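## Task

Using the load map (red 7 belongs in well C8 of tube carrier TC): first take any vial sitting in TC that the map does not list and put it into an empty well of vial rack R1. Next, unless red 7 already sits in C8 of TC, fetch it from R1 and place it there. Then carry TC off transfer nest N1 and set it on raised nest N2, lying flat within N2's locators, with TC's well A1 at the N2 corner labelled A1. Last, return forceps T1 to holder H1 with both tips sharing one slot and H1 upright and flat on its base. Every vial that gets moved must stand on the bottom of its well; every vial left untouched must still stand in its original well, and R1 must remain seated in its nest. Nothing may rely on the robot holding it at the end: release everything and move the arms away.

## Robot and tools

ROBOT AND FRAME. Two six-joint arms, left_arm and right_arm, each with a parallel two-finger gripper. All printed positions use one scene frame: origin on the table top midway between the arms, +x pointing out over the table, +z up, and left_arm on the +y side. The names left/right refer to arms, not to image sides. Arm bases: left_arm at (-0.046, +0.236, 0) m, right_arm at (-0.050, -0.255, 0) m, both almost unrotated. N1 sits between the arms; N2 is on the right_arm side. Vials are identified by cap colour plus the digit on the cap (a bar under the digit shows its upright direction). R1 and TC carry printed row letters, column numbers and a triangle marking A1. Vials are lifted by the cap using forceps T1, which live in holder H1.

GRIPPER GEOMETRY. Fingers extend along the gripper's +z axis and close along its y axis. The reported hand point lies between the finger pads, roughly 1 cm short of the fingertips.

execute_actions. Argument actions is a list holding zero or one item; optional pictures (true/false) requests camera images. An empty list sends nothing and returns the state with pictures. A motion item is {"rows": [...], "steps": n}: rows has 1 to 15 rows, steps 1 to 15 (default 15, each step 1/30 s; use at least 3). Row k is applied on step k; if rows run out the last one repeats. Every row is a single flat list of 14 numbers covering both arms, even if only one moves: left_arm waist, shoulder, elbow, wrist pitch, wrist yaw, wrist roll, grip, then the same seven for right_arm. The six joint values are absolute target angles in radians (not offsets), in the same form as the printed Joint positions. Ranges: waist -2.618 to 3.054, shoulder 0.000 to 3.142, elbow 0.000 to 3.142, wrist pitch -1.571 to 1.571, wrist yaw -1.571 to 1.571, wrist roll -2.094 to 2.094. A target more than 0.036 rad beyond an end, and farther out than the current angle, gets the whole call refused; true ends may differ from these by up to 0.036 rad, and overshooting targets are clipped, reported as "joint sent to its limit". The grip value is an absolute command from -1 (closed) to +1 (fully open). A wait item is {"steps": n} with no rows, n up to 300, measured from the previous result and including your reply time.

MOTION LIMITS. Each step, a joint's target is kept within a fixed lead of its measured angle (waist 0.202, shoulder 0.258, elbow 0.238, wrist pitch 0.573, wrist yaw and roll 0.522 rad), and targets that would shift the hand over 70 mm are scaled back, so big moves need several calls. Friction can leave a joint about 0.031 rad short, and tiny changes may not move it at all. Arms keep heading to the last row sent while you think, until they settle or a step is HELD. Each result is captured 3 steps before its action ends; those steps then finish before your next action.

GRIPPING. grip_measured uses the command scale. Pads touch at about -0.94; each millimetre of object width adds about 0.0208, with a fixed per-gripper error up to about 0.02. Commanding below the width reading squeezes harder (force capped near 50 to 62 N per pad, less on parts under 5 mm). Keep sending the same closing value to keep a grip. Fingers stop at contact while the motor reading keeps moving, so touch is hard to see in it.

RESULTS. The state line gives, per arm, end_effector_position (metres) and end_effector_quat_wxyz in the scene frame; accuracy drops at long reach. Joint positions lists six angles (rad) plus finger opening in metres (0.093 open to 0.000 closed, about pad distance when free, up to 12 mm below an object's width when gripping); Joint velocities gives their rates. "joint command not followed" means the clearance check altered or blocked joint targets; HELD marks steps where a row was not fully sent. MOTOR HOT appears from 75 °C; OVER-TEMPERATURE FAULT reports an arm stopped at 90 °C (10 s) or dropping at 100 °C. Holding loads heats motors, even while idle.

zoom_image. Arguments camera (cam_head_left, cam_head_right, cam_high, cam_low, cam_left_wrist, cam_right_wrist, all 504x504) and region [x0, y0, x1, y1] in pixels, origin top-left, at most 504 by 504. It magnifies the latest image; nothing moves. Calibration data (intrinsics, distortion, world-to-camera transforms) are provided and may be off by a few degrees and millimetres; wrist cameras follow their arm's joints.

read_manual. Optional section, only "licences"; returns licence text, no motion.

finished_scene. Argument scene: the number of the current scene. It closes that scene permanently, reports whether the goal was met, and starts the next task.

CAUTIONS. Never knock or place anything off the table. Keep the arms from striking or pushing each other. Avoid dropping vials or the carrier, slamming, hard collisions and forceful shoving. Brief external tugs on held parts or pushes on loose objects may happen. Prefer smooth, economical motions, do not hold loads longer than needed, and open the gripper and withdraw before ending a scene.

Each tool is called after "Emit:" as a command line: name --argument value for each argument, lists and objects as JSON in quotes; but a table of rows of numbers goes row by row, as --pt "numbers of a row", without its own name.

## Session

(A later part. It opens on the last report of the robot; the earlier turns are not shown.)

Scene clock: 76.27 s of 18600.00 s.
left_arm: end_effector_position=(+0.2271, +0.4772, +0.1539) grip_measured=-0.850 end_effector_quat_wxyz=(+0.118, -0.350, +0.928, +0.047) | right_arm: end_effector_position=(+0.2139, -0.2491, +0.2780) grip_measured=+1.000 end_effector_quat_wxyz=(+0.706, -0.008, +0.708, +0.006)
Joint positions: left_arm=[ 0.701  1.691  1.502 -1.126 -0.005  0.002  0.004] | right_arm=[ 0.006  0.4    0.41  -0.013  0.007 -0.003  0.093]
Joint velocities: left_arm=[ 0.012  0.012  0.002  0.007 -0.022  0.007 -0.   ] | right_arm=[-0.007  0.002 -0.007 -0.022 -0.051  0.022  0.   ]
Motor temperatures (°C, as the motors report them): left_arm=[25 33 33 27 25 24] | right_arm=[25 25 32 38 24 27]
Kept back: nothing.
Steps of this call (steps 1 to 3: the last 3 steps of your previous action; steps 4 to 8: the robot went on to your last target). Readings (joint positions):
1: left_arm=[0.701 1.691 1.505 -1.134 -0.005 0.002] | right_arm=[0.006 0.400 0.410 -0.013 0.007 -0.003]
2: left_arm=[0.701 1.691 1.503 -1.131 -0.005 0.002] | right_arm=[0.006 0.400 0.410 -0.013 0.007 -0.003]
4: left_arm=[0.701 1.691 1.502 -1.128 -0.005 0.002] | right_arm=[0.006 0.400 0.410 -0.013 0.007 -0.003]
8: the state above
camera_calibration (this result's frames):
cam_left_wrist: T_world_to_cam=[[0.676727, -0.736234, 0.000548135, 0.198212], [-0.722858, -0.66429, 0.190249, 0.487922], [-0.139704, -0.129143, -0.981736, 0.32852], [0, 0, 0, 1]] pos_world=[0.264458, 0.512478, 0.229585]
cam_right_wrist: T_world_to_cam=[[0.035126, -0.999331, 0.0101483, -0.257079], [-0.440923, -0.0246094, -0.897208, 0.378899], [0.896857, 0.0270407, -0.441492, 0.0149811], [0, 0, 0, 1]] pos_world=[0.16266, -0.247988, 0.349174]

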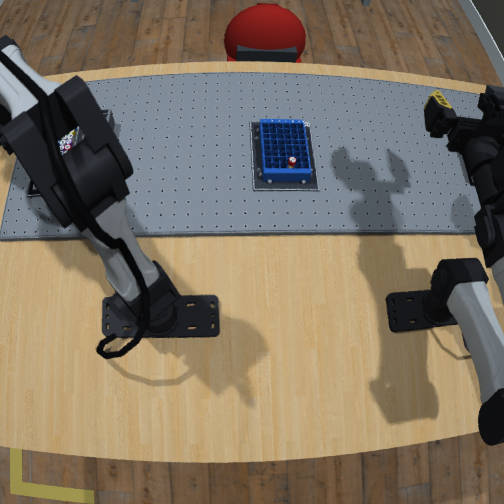

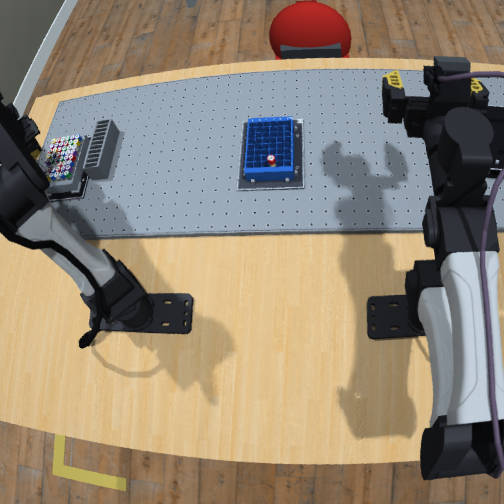

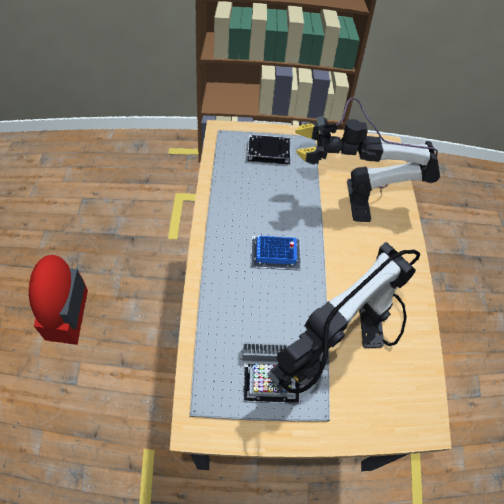

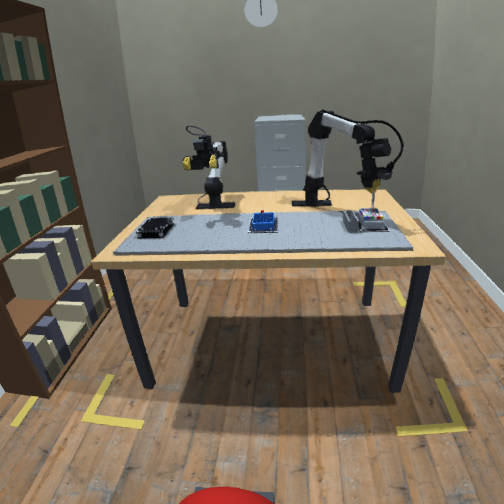

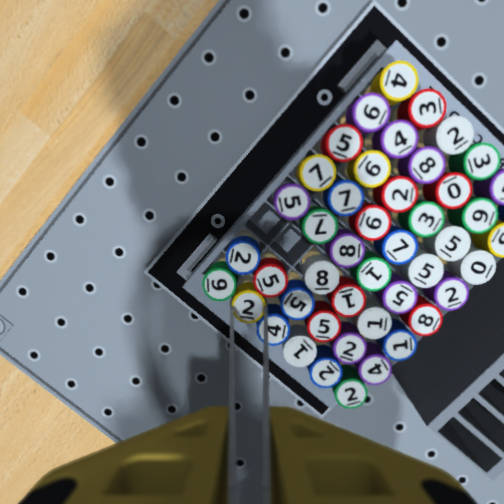

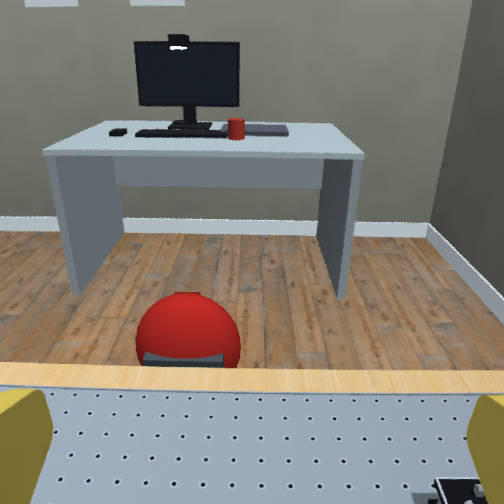

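Emit:
execute_actions --actions '[{"rows":[[0.695,1.695,1.495,-1.115,0,0,-0.84,0,0.4,0.4,0,0,0,1],[0.695,1.695,1.495,-1.115,0,0,-0.82,0,0.4,0.4,0,0,0,1],[0.695,1.695,1.495,-1.115,0,0,-0.8,0,0.4,0.4,0,0,0,1],[0.695,1.695,1.495,-1.115,0,0,-0.78,0,0.4,0.4,0,0,0,1],[0.695,1.695,1.495,-1.115,0,0,-0.76,0,0.4,0.4,0,0,0,1],[0.695,1.695,1.495,-1.115,0,0,-0.76,0,0.4,0.4,0,0,0,1],[0.695,1.695,1.52,-1.152,0,0,-0.76,0,0.4,0.4,0,0,0,1],[0.695,1.695,1.53,-1.162,0,0,-0.76,0,0.4,0.4,0,0,0,1],[0.695,1.695,1.54,-1.172,0,0,-0.76,0,0.4,0.4,0,0,0,1],[0.695,1.695,1.55,-1.182,0,0,-0.76,0,0.4,0.4,0,0,0,1],[0.695,1.695,1.56,-1.192,0,0,-0.76,0,0.4,0.4,0,0,0,1],[0.695,1.695,1.57,-1.202,0,0,-0.76,0,0.4,0.4,0,0,0,1],[0.695,1.695,1.58,-1.212,0,0,-0.76,0,0.4,0.4,0,0,0,1],[0.695,1.695,1.59,-1.222,0,0,-0.76,0,0.4,0.4,0,0,0,1],[0.695,1.695,1.6,-1.232,0,0,-0.76,0,0.4,0.4,0,0,0,1]],"steps":15}]'

Emit:
execute_actions --actions '[{"rows":[[0.695,1.67,1.6,-1.24,0,0,-0.76,0,0.4,0.4,0,0,0,1],[0.695,1.65,1.6,-1.25,0,0,-0.76,0,0.4,0.4,0,0,0,1],[0.68,1.63,1.6,-1.253,0.02,0.05,-0.76,0,0.4,0.4,0,0,0,1],[0.65,1.612,1.6,-1.253,0.04,0.1,-0.76,0,0.4,0.4,0,0,0,1],[0.62,1.612,1.6,-1.253,0.06,0.15,-0.76,0,0.4,0.4,0,0,0,1],[0.59,1.612,1.59,-1.253,0.08,0.2,-0.76,0,0.4,0.4,0,0,0,1],[0.56,1.612,1.575,-1.253,0.1,0.25,-0.76,0,0.4,0.4,0,0,0,1],[0.53,1.612,1.56,-1.253,0.12,0.3,-0.76,0,0.4,0.4,0,0,0,1],[0.5,1.612,1.545,-1.253,0.135,0.35,-0.76,0,0.4,0.4,0,0,0,1],[0.47,1.612,1.532,-1.253,0.135,0.4,-0.76,0,0.4,0.4,0,0,0,1],[0.445,1.612,1.532,-1.253,0.135,0.455,-0.76,0,0.4,0.4,0,0,0,1]],"steps":15}]'

Emit:
execute_actions --actions '[{"steps":12}]' --pictures true

Scene clock: 77.17 s of 18600.00 s.
left_arm: end_effector_position=(+0.2254, +0.4757, +0.1596) grip_measured=-0.762 end_effector_quat_wxyz=(+0.114, -0.350, +0.929, +0.046) | right_arm: end_effector_position=(+0.2139, -0.2491, +0.2780) grip_measured=+1.000 end_effector_quat_wxyz=(+0.706, -0.008, +0.708, +0.006)
Joint positions: left_arm=[ 0.701  1.691  1.527 -1.159 -0.005  0.002  0.009] | right_arm=[ 0.006  0.4    0.41  -0.013  0.007 -0.003  0.093]
Joint velocities: left_arm=[ 0.002  0.002  0.32  -0.227 -0.007 -0.066  0.   ] | right_arm=[-0.007 -0.002 -0.002 -0.007  0.007  0.022  0.   ]
Motor temperatures (°C, as the motors report them): left_arm=[25 33 33 27 25 24] | right_arm=[25 25 32 38 24 27]
Steps of this call (steps 1 to 15: the robot went on to your last target; steps 16 to 27: the first 12 steps of this action). Readings (joint positions):
16: left_arm=[0.701 1.691 1.502 -1.126 -0.005 0.002] | right_arm=[0.006 0.400 0.410 -0.013 0.007 -0.003]
17: left_arm=[0.701 1.691 1.502 -1.126 -0.005 0.002] | right_arm=[0.006 0.400 0.410 -0.013 0.007 -0.003]
19: left_arm=[0.701 1.691 1.502 -1.126 -0.005 0.002] | right_arm=[0.006 0.400 0.410 -0.013 0.007 -0.003]
23: left_arm=[0.701 1.691 1.502 -1.130 -0.005 0.002] | right_arm=[0.006 0.400 0.410 -0.013 0.007 -0.003]
27: the state above

Scene clock: 77.67 s of 18600.00 s.
left_arm: end_effector_position=(+0.2677, +0.3873, +0.1868) grip_measured=-0.762 end_effector_quat_wxyz=(+0.142, -0.091, +0.986, +0.010) | right_arm: end_effector_position=(+0.2139, -0.2491, +0.2780) grip_measured=+1.000 end_effector_quat_wxyz=(+0.706, -0.008, +0.708, +0.006)
Joint positions: left_arm=[ 0.475  1.628  1.557 -1.229  0.093  0.299  0.009] | right_arm=[ 0.006  0.4    0.41  -0.013  0.007 -0.003  0.093]
Joint velocities: left_arm=[-0.75   0.012 -0.217 -0.007  0.388  1.062 -0.   ] | right_arm=[ 0.002  0.002  0.002 -0.066 -0.007 -0.007  0.   ]
Motor temperatures (°C, as the motors report them): left_arm=[25 33 33 27 25 24] | right_arm=[25 25 32 38 24 27]
Steps of this call (steps 1 to 3: the last 3 steps of your previous action; steps 4 to 15: the first 12 steps of this action). Readings (joint positions):
4: left_arm=[0.701 1.691 1.570 -1.189 -0.005 0.002] | right_arm=[0.006 0.400 0.410 -0.013 0.007 -0.003]
5: left_arm=[0.701 1.690 1.575 -1.195 -0.005 0.002] | right_arm=[0.006 0.400 0.410 -0.013 0.007 -0.003]
7: left_arm=[0.697 1.675 1.576 -1.208 -0.001 0.022] | right_arm=[0.006 0.400 0.410 -0.013 0.007 -0.003]
11: left_arm=[0.607 1.635 1.576 -1.226 0.036 0.137] | right_arm=[0.006 0.400 0.410 -0.013 0.007 -0.003]
15: the state above

Scene clock: 78.07 s of 18600.00 s.
left_arm: end_effector_position=(+0.2704, +0.3695, +0.1827) grip_measured=-0.762 end_effector_quat_wxyz=(+0.138, -0.003, +0.990, -0.002) | right_arm: end_effector_position=(+0.2139, -0.2491, +0.2780) grip_measured=+1.000 end_effector_quat_wxyz=(+0.706, -0.008, +0.708, +0.006)
Joint positions: left_arm=[ 0.441  1.628  1.544 -1.24   0.124  0.439  0.009] | right_arm=[ 0.006  0.4    0.41  -0.013  0.007 -0.003  0.093]
Joint velocities: left_arm=[-0.017 -0.007 -0.002 -0.022  0.022  0.095 -0.   ] | right_arm=[-0.002  0.002  0.007 -0.051  0.007  0.022  0.   ]
Motor temperatures (°C, as the motors report them): left_arm=[25 33 33 27 25 24] | right_arm=[25 25 32 38 24 27]
Kept back: nothing.
Steps of this call (steps 1 to 3: the last 3 steps of your previous action; steps 4 to 12: the robot went on to your last target). Readings (joint positions):
1: left_arm=[0.454 1.628 1.551 -1.231 0.104 0.330] | right_arm=[0.006 0.400 0.410 -0.013 0.007 -0.003]
2: left_arm=[0.444 1.628 1.546 -1.235 0.113 0.354] | right_arm=[0.006 0.400 0.410 -0.013 0.007 -0.003]
4: left_arm=[0.441 1.628 1.544 -1.240 0.121 0.389] | right_arm=[0.006 0.400 0.410 -0.013 0.007 -0.003]
8: left_arm=[0.441 1.628 1.544 -1.240 0.124 0.425] | right_arm=[0.006 0.400 0.410 -0.013 0.007 -0.003]
12: the state above
camera_calibration (this result's frames):
cam_left_wrist: T_world_to_cam=[[0.0275321, -0.999556, 0.0113524, 0.360447], [-0.98514, -0.0252054, 0.169894, 0.280639], [-0.169532, -0.0158612, -0.985397, 0.315863], [0, 0, 0, 1]] pos_world=[0.320094, 0.372371, 0.259479]
cam_right_wrist: T_world_to_cam=[[0.035126, -0.999331, 0.0101483, -0.257079], [-0.440923, -0.0246094, -0.897208, 0.378899], [0.896857, 0.0270407, -0.441492, 0.0149811], [0, 0, 0, 1]] pos_world=[0.16266, -0.247988, 0.349174]

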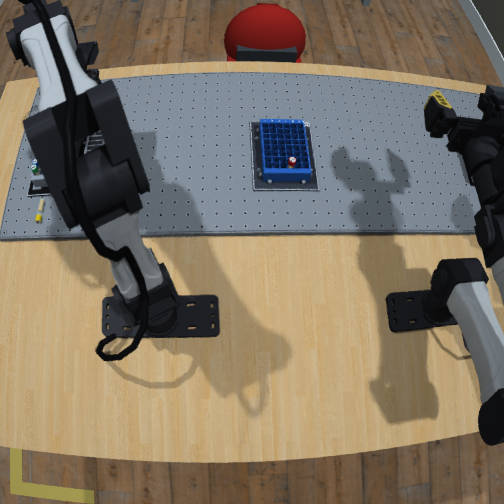

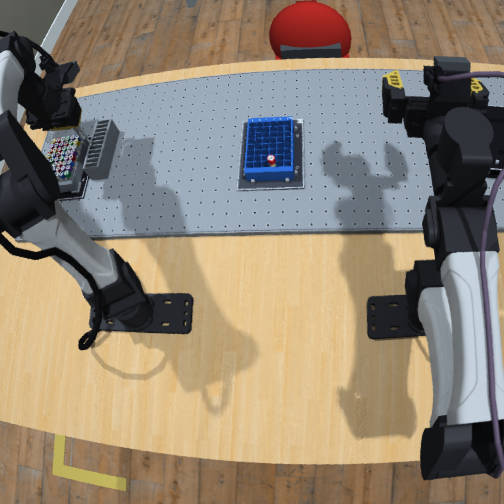

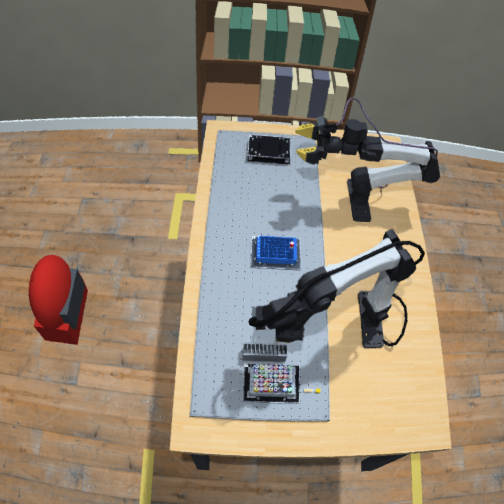

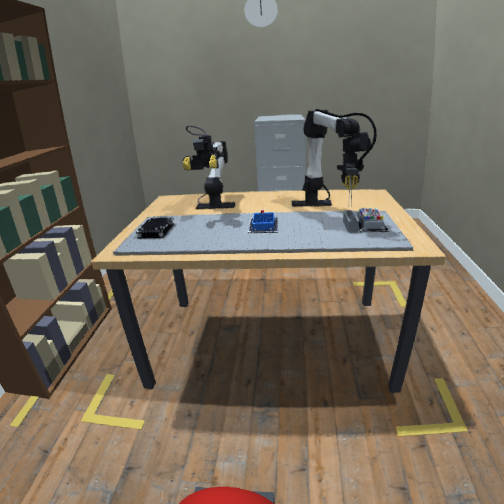

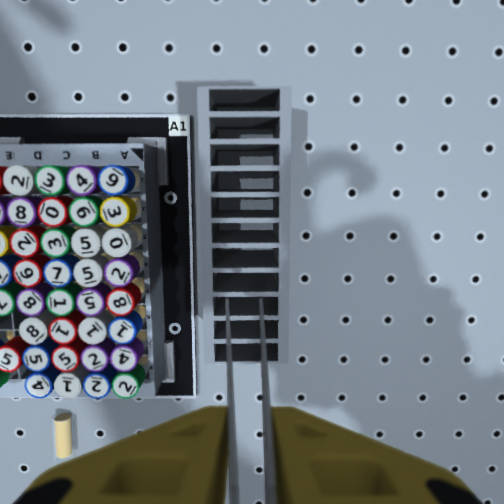

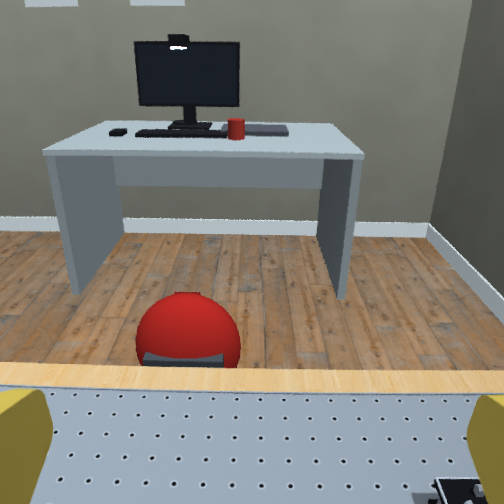

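Emit:
execute_actions --actions '[{"rows":[[0.48,1.63,1.58,-1.26,0.1,0.3,-0.74,0,0.4,0.4,0,0,0,1],[0.52,1.63,1.6,-1.28,0.08,0.12,-0.74,0,0.4,0.4,0,0,0,1],[0.56,1.63,1.62,-1.3,0.06,-0.06,-0.74,0,0.4,0.4,0,0,0,1],[0.6,1.63,1.62,-1.32,0.04,-0.24,-0.74,0,0.4,0.4,0,0,0,1],[0.64,1.63,1.62,-1.34,0.02,-0.42,-0.74,0,0.4,0.4,0,0,0,1],[0.68,1.63,1.62,-1.36,0,-0.6,-0.74,0,0.4,0.4,0,0,0,1],[0.72,1.63,1.62,-1.39,0,-0.78,-0.74,0,0.4,0.4,0,0,0,1],[0.76,1.63,1.62,-1.42,0,-0.96,-0.74,0,0.4,0.4,0,0,0,1],[0.8,1.63,1.62,-1.45,0,-1.14,-0.74,0,0.4,0.4,0,0,0,1],[0.84,1.63,1.62,-1.48,0,-1.32,-0.74,0,0.4,0.4,0,0,0,1],[0.88,1.63,1.62,-1.51,0,-1.5,-0.74,0,0.4,0.4,0,0,0,1],[0.92,1.63,1.62,-1.53,0,-1.68,-0.74,0,0.4,0.4,0,0,0,1],[0.96,1.63,1.62,-1.53,0,-1.86,-0.74,0,0.4,0.4,0,0,0,1],[1.0,1.63,1.62,-1.53,0,-2.04,-0.74,0,0.4,0.4,0,0,0,1],[1.0,1.63,1.62,-1.53,0,-2.1,-0.74,0,0.4,0.4,0,0,0,1]],"steps":15}]'

Emit:
execute_actions --actions '[{"steps":15}]'

Emit:
execute_actions --actions '[{"rows":[[1.0,1.65,1.58,-1.5,0,-2.1,-0.74,0,0.4,0.4,0,0,0,1],[1.0,1.66,1.56,-1.475,0,-2.1,-0.74,0,0.4,0.4,0,0,0,1],[1.0,1.67,1.54,-1.45,0,-2.1,-0.74,0,0.4,0.4,0,0,0,1],[1.0,1.677,1.52,-1.425,0,-2.1,-0.74,0,0.4,0.4,0,0,0,1],[1.0,1.677,1.5,-1.4,0,-2.1,-0.74,0,0.4,0.4,0,0,0,1],[1.0,1.677,1.48,-1.375,0,-2.1,-0.74,0,0.4,0.4,0,0,0,1],[1.0,1.677,1.46,-1.35,0,-2.1,-0.74,0,0.4,0.4,0,0,0,1],[1.0,1.677,1.44,-1.325,0,-2.1,-0.74,0,0.4,0.4,0,0,0,1],[1.0,1.677,1.42,-1.307,0,-2.1,-0.74,0,0.4,0.4,0,0,0,1],[1.0,1.677,1.41,-1.307,0,-2.1,-0.74,0,0.4,0.4,0,0,0,1]],"steps":15}]'

Emit:
execute_actions --actions '[{"steps":12}]' --pictures true

Scene clock: 79.03 s of 18600.00 s.
left_arm: end_effector_position=(+0.1622, +0.4744, +0.1914) grip_measured=-0.742 end_effector_quat_wxyz=(+0.075, -0.657, +0.750, -0.002) | right_arm: end_effector_position=(+0.2139, -0.2491, +0.2780) grip_measured=+1.000 end_effector_quat_wxyz=(+0.706, -0.008, +0.708, +0.006)
Joint positions: left_arm=[ 0.846  1.628  1.604 -1.399  0.025 -0.574  0.01 ] | right_arm=[ 0.006  0.4    0.41  -0.013  0.007 -0.003  0.093]
Joint velocities: left_arm=[ 1.106  0.007 -0.017 -0.828 -0.051 -2.85  -0.001] | right_arm=[ 0.012 -0.002 -0.007 -0.022  0.066  0.007  0.   ]
Motor temperatures (°C, as the motors report them): left_arm=[25 34 33 27 25 24] | right_arm=[25 25 32 38 24 27]
Steps of this call (steps 1 to 17: the robot went on to your last target; steps 18 to 29: the first 12 steps of this action). Readings (joint positions):
18: left_arm=[0.443 1.628 1.546 -1.242 0.125 0.429] | right_arm=[0.006 0.400 0.410 -0.013 0.007 -0.003]
19: left_arm=[0.452 1.628 1.552 -1.247 0.123 0.380] | right_arm=[0.006 0.400 0.410 -0.013 0.007 -0.003]
21: left_arm=[0.502 1.628 1.577 -1.266 0.111 0.210] | right_arm=[0.006 0.400 0.410 -0.013 0.007 -0.003]
25: left_arm=[0.677 1.628 1.604 -1.306 0.057 -0.181] | right_arm=[0.006 0.400 0.410 -0.013 0.007 -0.003]
29: the state above

Scene clock: 79.53 s of 18600.00 s.
left_arm: end_effector_position=(+0.1044, +0.4830, +0.1889) grip_measured=-0.742 end_effector_quat_wxyz=(-0.015, +0.995, -0.101, +0.008) | right_arm: end_effector_position=(+0.2139, -0.2491, +0.2780) grip_measured=+1.000 end_effector_quat_wxyz=(+0.706, -0.008, +0.708, +0.006)
Joint positions: left_arm=[ 1.004  1.628  1.604 -1.513  0.001 -1.914  0.01 ] | right_arm=[ 0.006  0.4    0.41  -0.013  0.007 -0.003  0.093]
Joint velocities: left_arm=[-0.007  0.017 -0.017 -0.007  0.022 -1.194 -0.001] | right_arm=[-0.017 -0.002  0.007 -0.051 -0.007  0.051  0.   ]
Motor temperatures (°C, as the motors report them): left_arm=[25 34 33 27 25 24] | right_arm=[25 25 32 38 24 27]
Kept back: nothing.
Steps of this call (steps 1 to 3: the last 3 steps of your previous action; steps 4 to 15: the robot went on to your last target). Readings (joint positions):
1: left_arm=[0.885 1.628 1.604 -1.423 0.021 -0.672] | right_arm=[0.006 0.400 0.410 -0.013 0.007 -0.003]
2: left_arm=[0.924 1.628 1.604 -1.442 0.018 -0.769] | right_arm=[0.006 0.400 0.410 -0.013 0.007 -0.003]
4: left_arm=[0.985 1.628 1.604 -1.469 0.008 -0.966] | right_arm=[0.006 0.400 0.410 -0.013 0.007 -0.003]
8: left_arm=[1.004 1.628 1.604 -1.498 0.001 -1.359] | right_arm=[0.006 0.400 0.410 -0.013 0.007 -0.003]
15: the state above

Scene clock: 79.93 s of 18600.00 s.
left_arm: end_effector_position=(+0.1037, +0.4818, +0.1326) grip_measured=-0.742 end_effector_quat_wxyz=(+0.018, +1.000, -0.018, -0.010) | right_arm: end_effector_position=(+0.2139, -0.2491, +0.2780) grip_measured=+1.000 end_effector_quat_wxyz=(+0.706, -0.008, +0.708, +0.006)
Joint positions: left_arm=[ 1.004  1.67   1.424 -1.367  0.001 -2.082  0.01 ] | right_arm=[ 0.006  0.4    0.41  -0.013  0.007 -0.003  0.093]
Joint velocities: left_arm=[-0.002  0.037 -0.193  0.256 -0.095 -0.051  0.001] | right_arm=[-0.007  0.012  0.017 -0.051  0.066  0.081  0.   ]
Motor temperatures (°C, as the motors report them): left_arm=[25 33 33 27 25 24] | right_arm=[25 25 32 38 24 27]
Steps of this call (steps 1 to 12: the first 12 steps of this action). Readings (joint positions):
1: left_arm=[1.004 1.628 1.604 -1.513 0.001 -1.951] | right_arm=[0.006 0.400 0.410 -0.013 0.007 -0.003]
2: left_arm=[1.004 1.628 1.600 -1.510 0.001 -1.980] | right_arm=[0.006 0.400 0.410 -0.013 0.007 -0.003]
4: left_arm=[1.004 1.631 1.574 -1.492 0.001 -2.021] | right_arm=[0.006 0.400 0.410 -0.013 0.007 -0.003]
8: left_arm=[1.004 1.656 1.490 -1.426 0.001 -2.065] | right_arm=[0.006 0.400 0.410 -0.013 0.007 -0.003]
12: the state above

Scene clock: 80.33 s of 18600.00 s.
left_arm: end_effector_position=(+0.1081, +0.4891, +0.1308) grip_measured=-0.742 end_effector_quat_wxyz=(+0.003, +1.000, -0.012, -0.002) | right_arm: end_effector_position=(+0.2139, -0.2491, +0.2780) grip_measured=+1.000 end_effector_quat_wxyz=(+0.706, -0.008, +0.708, +0.006)
Joint positions: left_arm=[ 1.004  1.671  1.419 -1.326  0.001 -2.093  0.01 ] | right_arm=[ 0.006  0.4    0.41  -0.013  0.007 -0.003  0.093]
Joint velocities: left_arm=[-0.012 -0.002  0.012  0.022  0.007  0.007 -0.   ] | right_arm=[-0.027 -0.002 -0.002 -0.007 -0.007  0.007  0.   ]
Motor temperatures (°C, as the motors report them): left_arm=[25 33 33 27 25 24] | right_arm=[25 25 32 38 24 27]
Kept back: nothing.
Steps of this call (steps 1 to 3: the last 3 steps of your previous action; steps 4 to 12: the robot went on to your last target). Readings (joint positions):
1: left_arm=[1.004 1.671 1.420 -1.360 0.001 -2.084] | right_arm=[0.006 0.400 0.410 -0.013 0.007 -0.003]
2: left_arm=[1.004 1.671 1.419 -1.354 0.001 -2.086] | right_arm=[0.006 0.400 0.410 -0.013 0.007 -0.003]
4: left_arm=[1.004 1.671 1.419 -1.342 0.001 -2.089] | right_arm=[0.006 0.400 0.410 -0.013 0.007 -0.003]
8: left_arm=[1.004 1.671 1.419 -1.331 0.001 -2.092] | right_arm=[0.006 0.400 0.410 -0.013 0.007 -0.003]
12: the state above
camera_calibration (this result's frames):
cam_left_wrist: T_world_to_cam=[[0.000885463, 0.999978, -0.0065667, -0.487697], [0.903228, 0.0020184, 0.429155, -0.118823], [0.429159, -0.00631123, -0.903207, 0.158945], [0, 0, 0, 1]] pos_world=[0.039543, 0.488929, 0.191351]
cam_right_wrist: T_world_to_cam=[[0.035126, -0.999331, 0.0101483, -0.257079], [-0.440923, -0.0246094, -0.897208, 0.378899], [0.896857, 0.0270407, -0.441492, 0.0149811], [0, 0, 0, 1]] pos_world=[0.16266, -0.247988, 0.349174]

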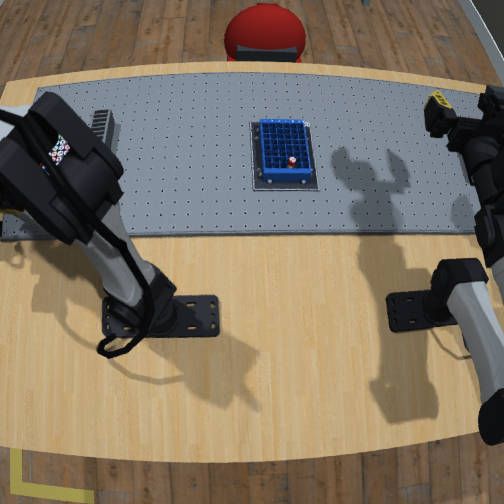

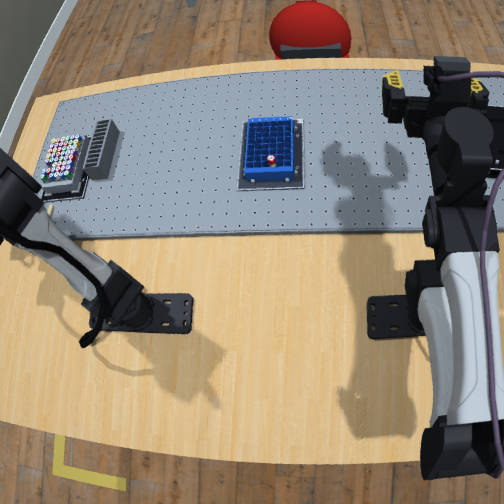

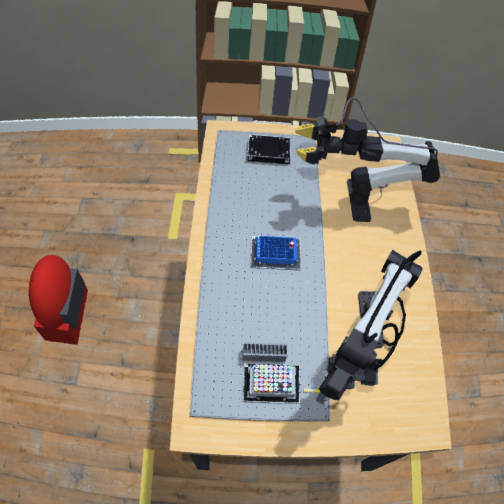

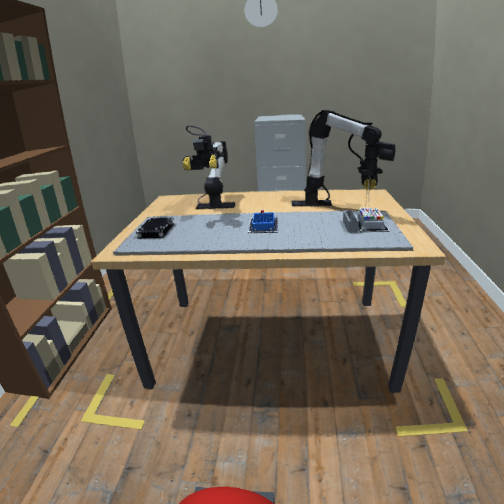

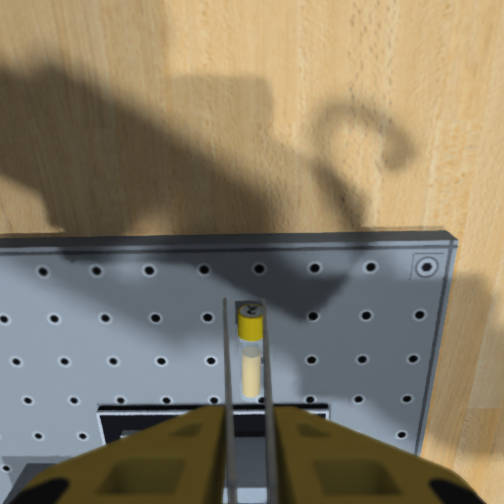

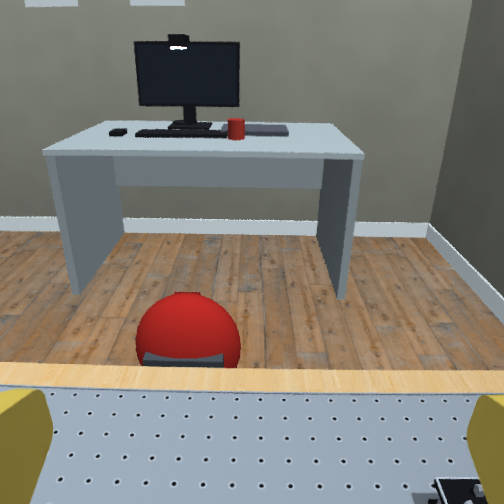

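Emit:
execute_actions --actions '[{"rows":[[0.98,1.69,1.445,-1.3,0,-2.13,-0.72,0,0.4,0.4,0,0,0,1],[0.96,1.705,1.455,-1.29,0,-2.13,-0.72,0,0.4,0.4,0,0,0,1],[0.94,1.72,1.463,-1.28,0,-2.13,-0.72,0,0.4,0.4,0,0,0,1],[0.925,1.735,1.463,-1.27,0,-2.13,-0.72,0,0.4,0.4,0,0,0,1],[0.915,1.75,1.463,-1.255,0,-2.13,-0.72,0,0.4,0.4,0,0,0,1],[0.915,1.76,1.463,-1.246,0,-2.13,-0.72,0,0.4,0.4,0,0,0,1]],"steps":15}]'

Emit:
execute_actions --actions '[{"steps":8}]' --pictures true

Scene clock: 80.97 s of 18600.00 s.
left_arm: end_effector_position=(+0.1413, +0.4925, +0.1135) grip_measured=-0.723 end_effector_quat_wxyz=(+0.002, +0.999, -0.051, -0.002) | right_arm: end_effector_position=(+0.2139, -0.2491, +0.2780) grip_measured=+1.000 end_effector_quat_wxyz=(+0.706, -0.008, +0.708, +0.006)
Joint positions: left_arm=[ 0.92   1.753  1.445 -1.268 -0.    -2.099  0.011] | right_arm=[ 0.006  0.4    0.41  -0.013  0.007 -0.003  0.093]
Joint velocities: left_arm=[ 0.002  0.007  0.012 -0.022  0.007 -0.051  0.001] | right_arm=[-0.007 -0.012  0.017  0.037  0.022  0.066  0.   ]
Motor temperatures (°C, as the motors report them): left_arm=[25 33 33 27 25 24] | right_arm=[25 25 32 38 24 27]
joint sent to its limit (left arm) — the command would take joint 6 (wrist roll) past its lower limit, so that joint was sent only as far as its limit.
Steps of this call (steps 1 to 7: the robot went on to your last target; steps 8 to 19: the first 12 steps of this action). Readings (joint positions):
8: left_arm=[1.003 1.671 1.419 -1.324 0.001 -2.095] | right_arm=[0.006 0.400 0.410 -0.013 0.007 -0.003]
9: left_arm=[0.999 1.673 1.421 -1.324 0.000 -2.096] | right_arm=[0.006 0.400 0.410 -0.013 0.007 -0.003]
11: left_arm=[0.975 1.687 1.435 -1.318 -0.001 -2.097] | right_arm=[0.006 0.400 0.410 -0.013 0.007 -0.003]
15: left_arm=[0.923 1.736 1.445 -1.283 -0.000 -2.098] | right_arm=[0.006 0.400 0.410 -0.013 0.007 -0.003]
19: the state above

Scene clock: 81.23 s of 18600.00 s.
left_arm: end_effector_position=(+0.1419, +0.4933, +0.1135) grip_measured=-0.723 end_effector_quat_wxyz=(+0.001, +0.999, -0.051, -0.001) | right_arm: end_effector_position=(+0.2139, -0.2491, +0.2780) grip_measured=+1.000 end_effector_quat_wxyz=(+0.706, -0.008, +0.708, +0.006)
Joint positions: left_arm=[ 0.92   1.753  1.445 -1.264 -0.    -2.099  0.011] | right_arm=[ 0.006  0.4    0.41  -0.013  0.007 -0.003  0.093]
Joint velocities: left_arm=[ 0.002  0.002 -0.012 -0.022  0.066 -0.022 -0.001] | right_arm=[ 0.007 -0.002 -0.007  0.007 -0.066 -0.007  0.   ]
Motor temperatures (°C, as the motors report them): left_arm=[25 33 33 27 25 24] | right_arm=[25 25 32 38 24 27]
joint sent to its limit (left arm) — the command would take joint 6 (wrist roll) past its lower limit, so that joint was sent only as far as its limit.
Kept back: nothing.
Steps of this call (steps 1 to 3: the last 3 steps of your previous action; steps 4 to 8: the robot went on to your last target). Readings (joint positions):
1: left_arm=[0.920 1.753 1.445 -1.267 -0.000 -2.099] | right_arm=[0.006 0.400 0.410 -0.013 0.007 -0.003]
2: left_arm=[0.920 1.753 1.445 -1.266 -0.000 -2.099] | right_arm=[0.006 0.400 0.410 -0.013 0.007 -0.003]
4: left_arm=[0.920 1.753 1.445 -1.265 -0.000 -2.099] | right_arm=[0.006 0.400 0.410 -0.013 0.007 -0.003]
8: the state above
camera_calibration (this result's frames):
cam_left_wrist: T_world_to_cam=[[0.0793987, 0.996842, -0.00107439, -0.50224], [0.899561, -0.0711858, 0.430954, -0.105486], [0.429517, -0.0351837, -0.902373, 0.142965], [0, 0, 0, 1]] pos_world=[0.0733622, 0.498175, 0.173928]
cam_right_wrist: T_world_to_cam=[[0.035126, -0.999331, 0.0101483, -0.257079], [-0.440923, -0.0246094, -0.897208, 0.378899], [0.896857, 0.0270407, -0.441492, 0.0149811], [0, 0, 0, 1]] pos_world=[0.16266, -0.247988, 0.349174]

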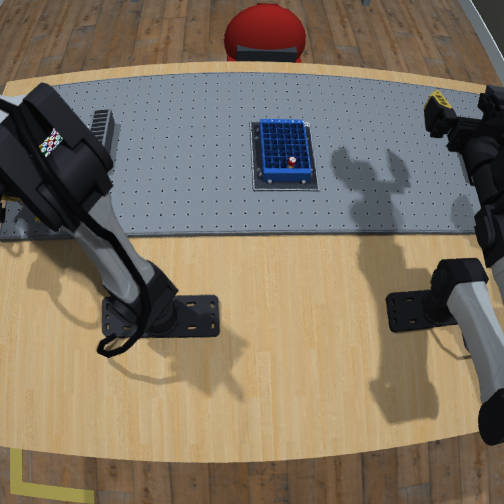

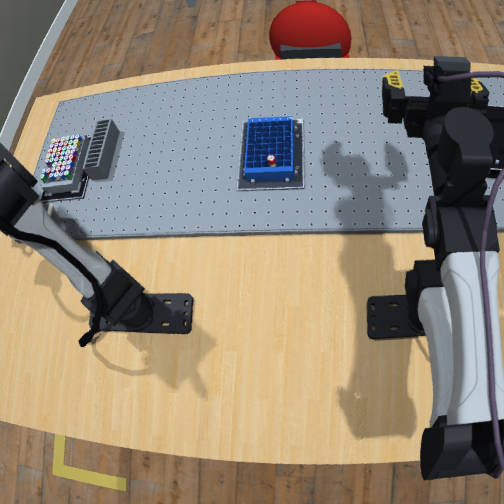

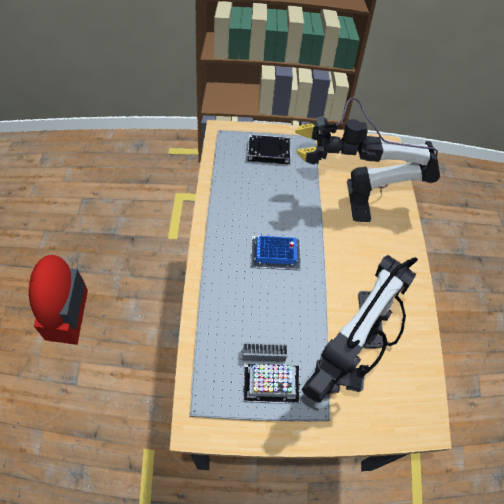

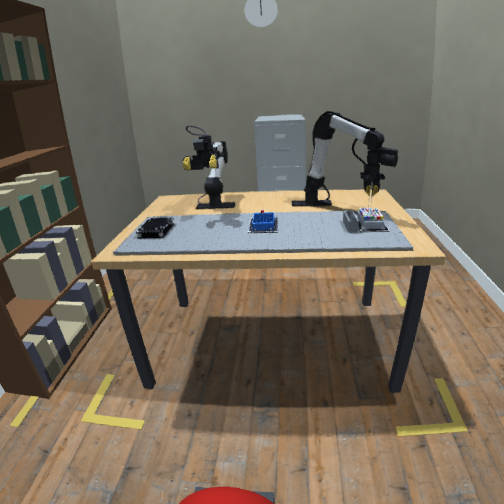

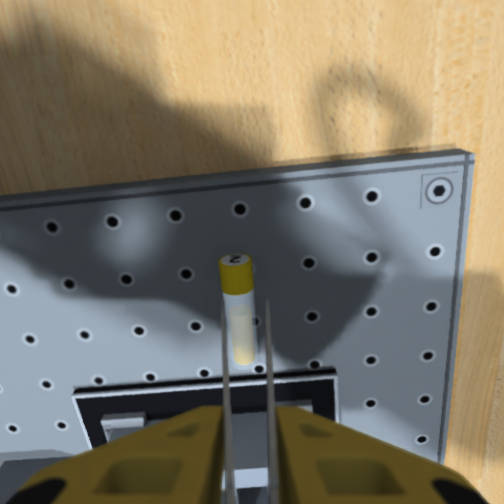

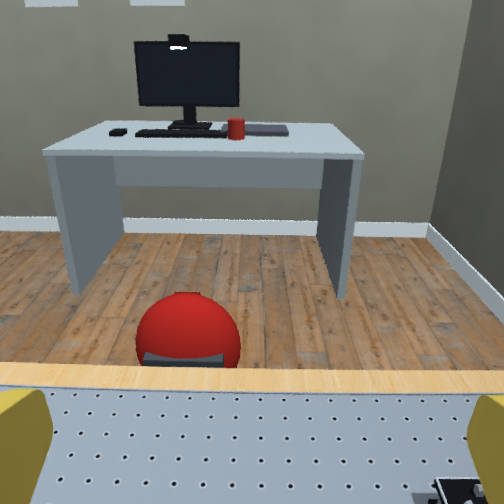

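Emit:
execute_actions --actions '[{"rows":[[0.945,1.755,1.445,-1.3,0,-2.1,-0.72,0,0.4,0.4,0,0,0,1]],"steps":15}]' --pictures true

Scene clock: 81.73 s of 18600.00 s.
left_arm: end_effector_position=(+0.1355, +0.4923, +0.1136) grip_measured=-0.723 end_effector_quat_wxyz=(+0.009, +0.999, -0.044, -0.006) | right_arm: end_effector_position=(+0.2139, -0.2491, +0.2780) grip_measured=+1.000 end_effector_quat_wxyz=(+0.706, -0.008, +0.708, +0.006)
Joint positions: left_arm=[ 0.934  1.753  1.445 -1.283 -0.    -2.099  0.011] | right_arm=[ 0.006  0.4    0.41  -0.013  0.007 -0.003  0.093]
Joint velocities: left_arm=[-0.002  0.002 -0.017 -0.022 -0.022 -0.007 -0.002] | right_arm=[ 0.002  0.007 -0.012 -0.051  0.007  0.037  0.   ]
Motor temperatures (°C, as the motors report them): left_arm=[25 34 33 27 25 24] | right_arm=[25 25 32 38 24 27]
joint sent to its limit (left arm) — the command would take joint 6 (wrist roll) past its lower limit, so that joint was sent only as far as its limit.
Steps of this call (steps 1 to 3: the robot went on to your last target; steps 4 to 15: the first 12 steps of this action). Readings (joint positions):
4: left_arm=[0.921 1.753 1.445 -1.265 -0.000 -2.099] | right_arm=[0.006 0.400 0.410 -0.013 0.007 -0.003]
5: left_arm=[0.924 1.753 1.445 -1.268 -0.000 -2.099] | right_arm=[0.006 0.400 0.410 -0.013 0.007 -0.003]
7: left_arm=[0.930 1.753 1.445 -1.275 -0.000 -2.099] | right_arm=[0.006 0.400 0.410 -0.013 0.007 -0.003]
11: left_arm=[0.934 1.753 1.445 -1.281 -0.000 -2.099] | right_arm=[0.006 0.400 0.410 -0.013 0.007 -0.003]
15: the state above
camera_calibration (this result's frames):
cam_left_wrist: T_world_to_cam=[[0.0648429, 0.997751, -0.0169967, -0.497406], [0.905107, -0.0516327, 0.422038, -0.109209], [0.420211, -0.04275, -0.906419, 0.151159], [0, 0, 0, 1]] pos_world=[0.0675804, 0.49711, 0.17465]
cam_right_wrist: T_world_to_cam=[[0.035126, -0.999331, 0.0101483, -0.257079], [-0.440923, -0.0246094, -0.897208, 0.378899], [0.896857, 0.0270407, -0.441492, 0.0149811], [0, 0, 0, 1]] pos_world=[0.16266, -0.247988, 0.349174]

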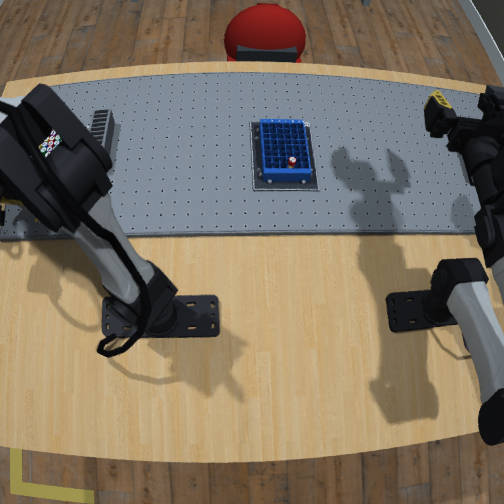

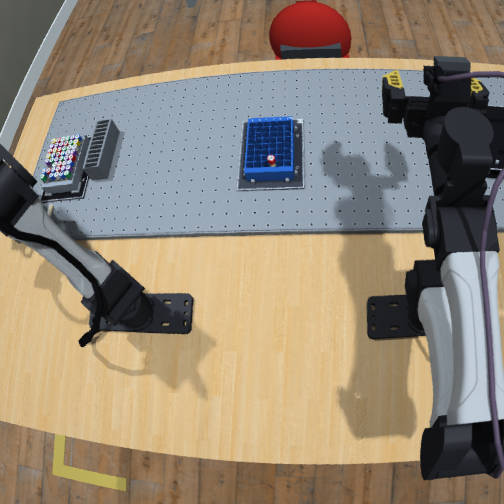

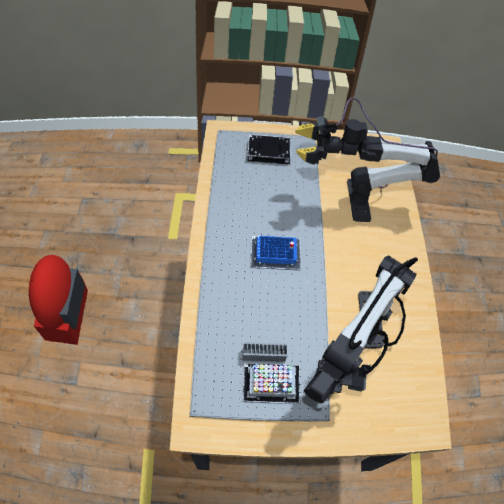

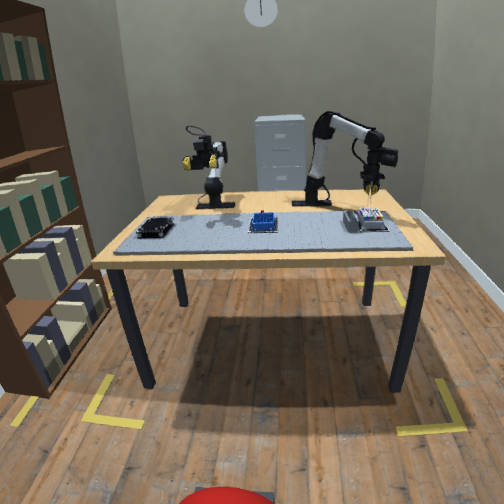

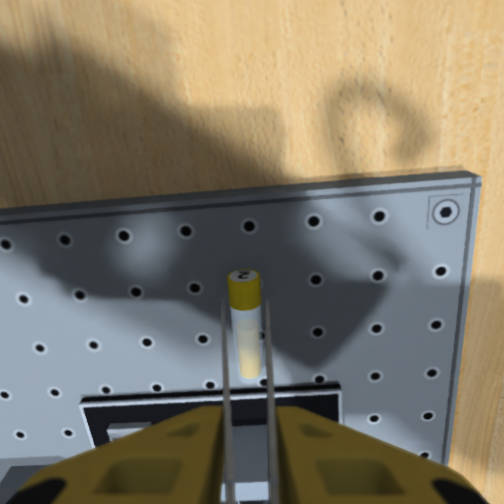

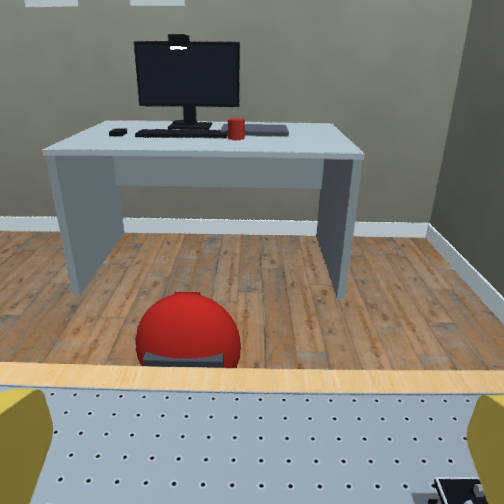

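Emit:
execute_actions --actions '[{"rows":[[0.94,1.755,1.435,-1.26,0,-2.1,-0.72,0,0.4,0.4,0,0,0,1],[0.94,1.755,1.427,-1.25,0,-2.1,-0.72,0,0.4,0.4,0,0,0,1],[0.94,1.755,1.419,-1.24,0,-2.1,-0.72,0,0.4,0.4,0,0,0,1],[0.94,1.755,1.411,-1.232,0,-2.1,-0.72,0,0.4,0.4,0,0,0,1],[0.94,1.755,1.403,-1.228,0,-2.1,-0.72,0,0.4,0.4,0,0,0,1],[0.94,1.755,1.397,-1.228,0,-2.1,-0.72,0,0.4,0.4,0,0,0,1]],"steps":15}]' --pictures true

Scene clock: 82.23 s of 18600.00 s.
left_arm: end_effector_position=(+0.1347, +0.4912, +0.1049) grip_measured=-0.723 end_effector_quat_wxyz=(+0.010, +0.999, -0.044, -0.006) | right_arm: end_effector_position=(+0.2139, -0.2491, +0.2780) grip_measured=+1.000 end_effector_quat_wxyz=(+0.706, -0.008, +0.708, +0.006)
Joint positions: left_arm=[ 0.934  1.753  1.41  -1.251 -0.    -2.099  0.011] | right_arm=[ 0.006  0.4    0.41  -0.013  0.007 -0.003  0.093]
Joint velocities: left_arm=[-0.007 -0.022 -0.002  0.022  0.022  0.051  0.001] | right_arm=[ 0.007 -0.022  0.002  0.037  0.022 -0.037  0.   ]
Motor temperatures (°C, as the motors report them): left_arm=[25 34 33 27 25 24] | right_arm=[25 25 32 38 24 27]
Steps of this call (steps 1 to 3: the last 3 steps of your previous action; steps 4 to 15: the first 12 steps of this action). Readings (joint positions):
4: left_arm=[0.934 1.753 1.445 -1.283 -0.000 -2.099] | right_arm=[0.006 0.400 0.410 -0.013 0.007 -0.003]
5: left_arm=[0.934 1.753 1.445 -1.281 -0.000 -2.099] | right_arm=[0.006 0.400 0.410 -0.013 0.007 -0.003]
7: left_arm=[0.934 1.753 1.440 -1.271 -0.000 -2.099] | right_arm=[0.006 0.400 0.410 -0.013 0.007 -0.003]
11: left_arm=[0.934 1.753 1.414 -1.255 -0.000 -2.099] | right_arm=[0.006 0.400 0.410 -0.013 0.007 -0.003]
15: the state above
camera_calibration (this result's frames):
cam_left_wrist: T_world_to_cam=[[0.064815, 0.997711, -0.019271, -0.496104], [0.905757, -0.0507144, 0.420752, -0.105266], [0.418812, -0.0447259, -0.906971, 0.144771], [0, 0, 0, 1]] pos_world=[0.0668684, 0.496105, 0.166034]
cam_right_wrist: T_world_to_cam=[[0.035126, -0.999331, 0.0101483, -0.257079], [-0.440923, -0.0246094, -0.897208, 0.378899], [0.896857, 0.0270407, -0.441492, 0.0149811], [0, 0, 0, 1]] pos_world=[0.16266, -0.247988, 0.349174]

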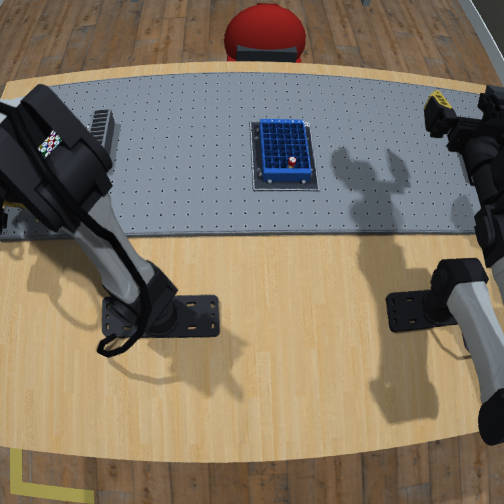

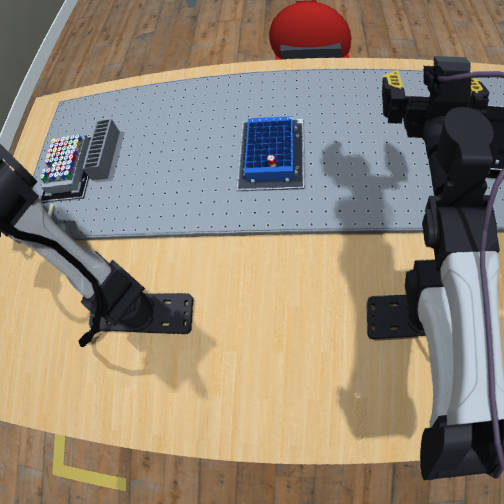

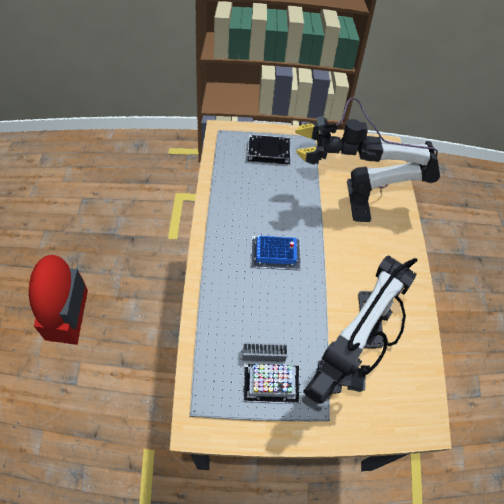

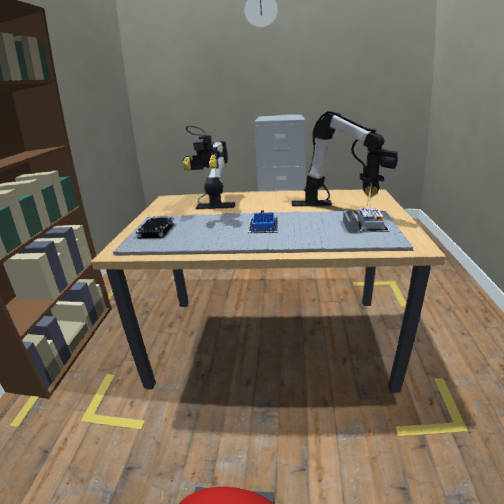

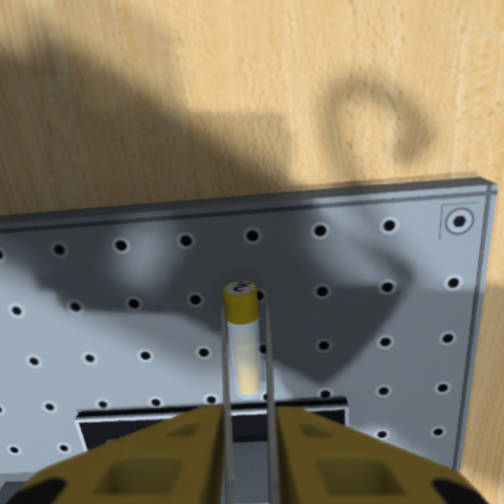

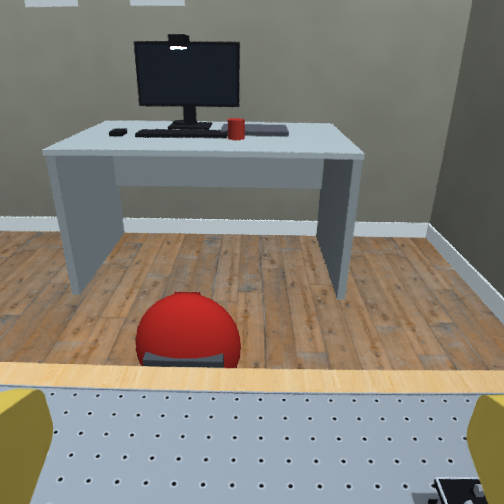

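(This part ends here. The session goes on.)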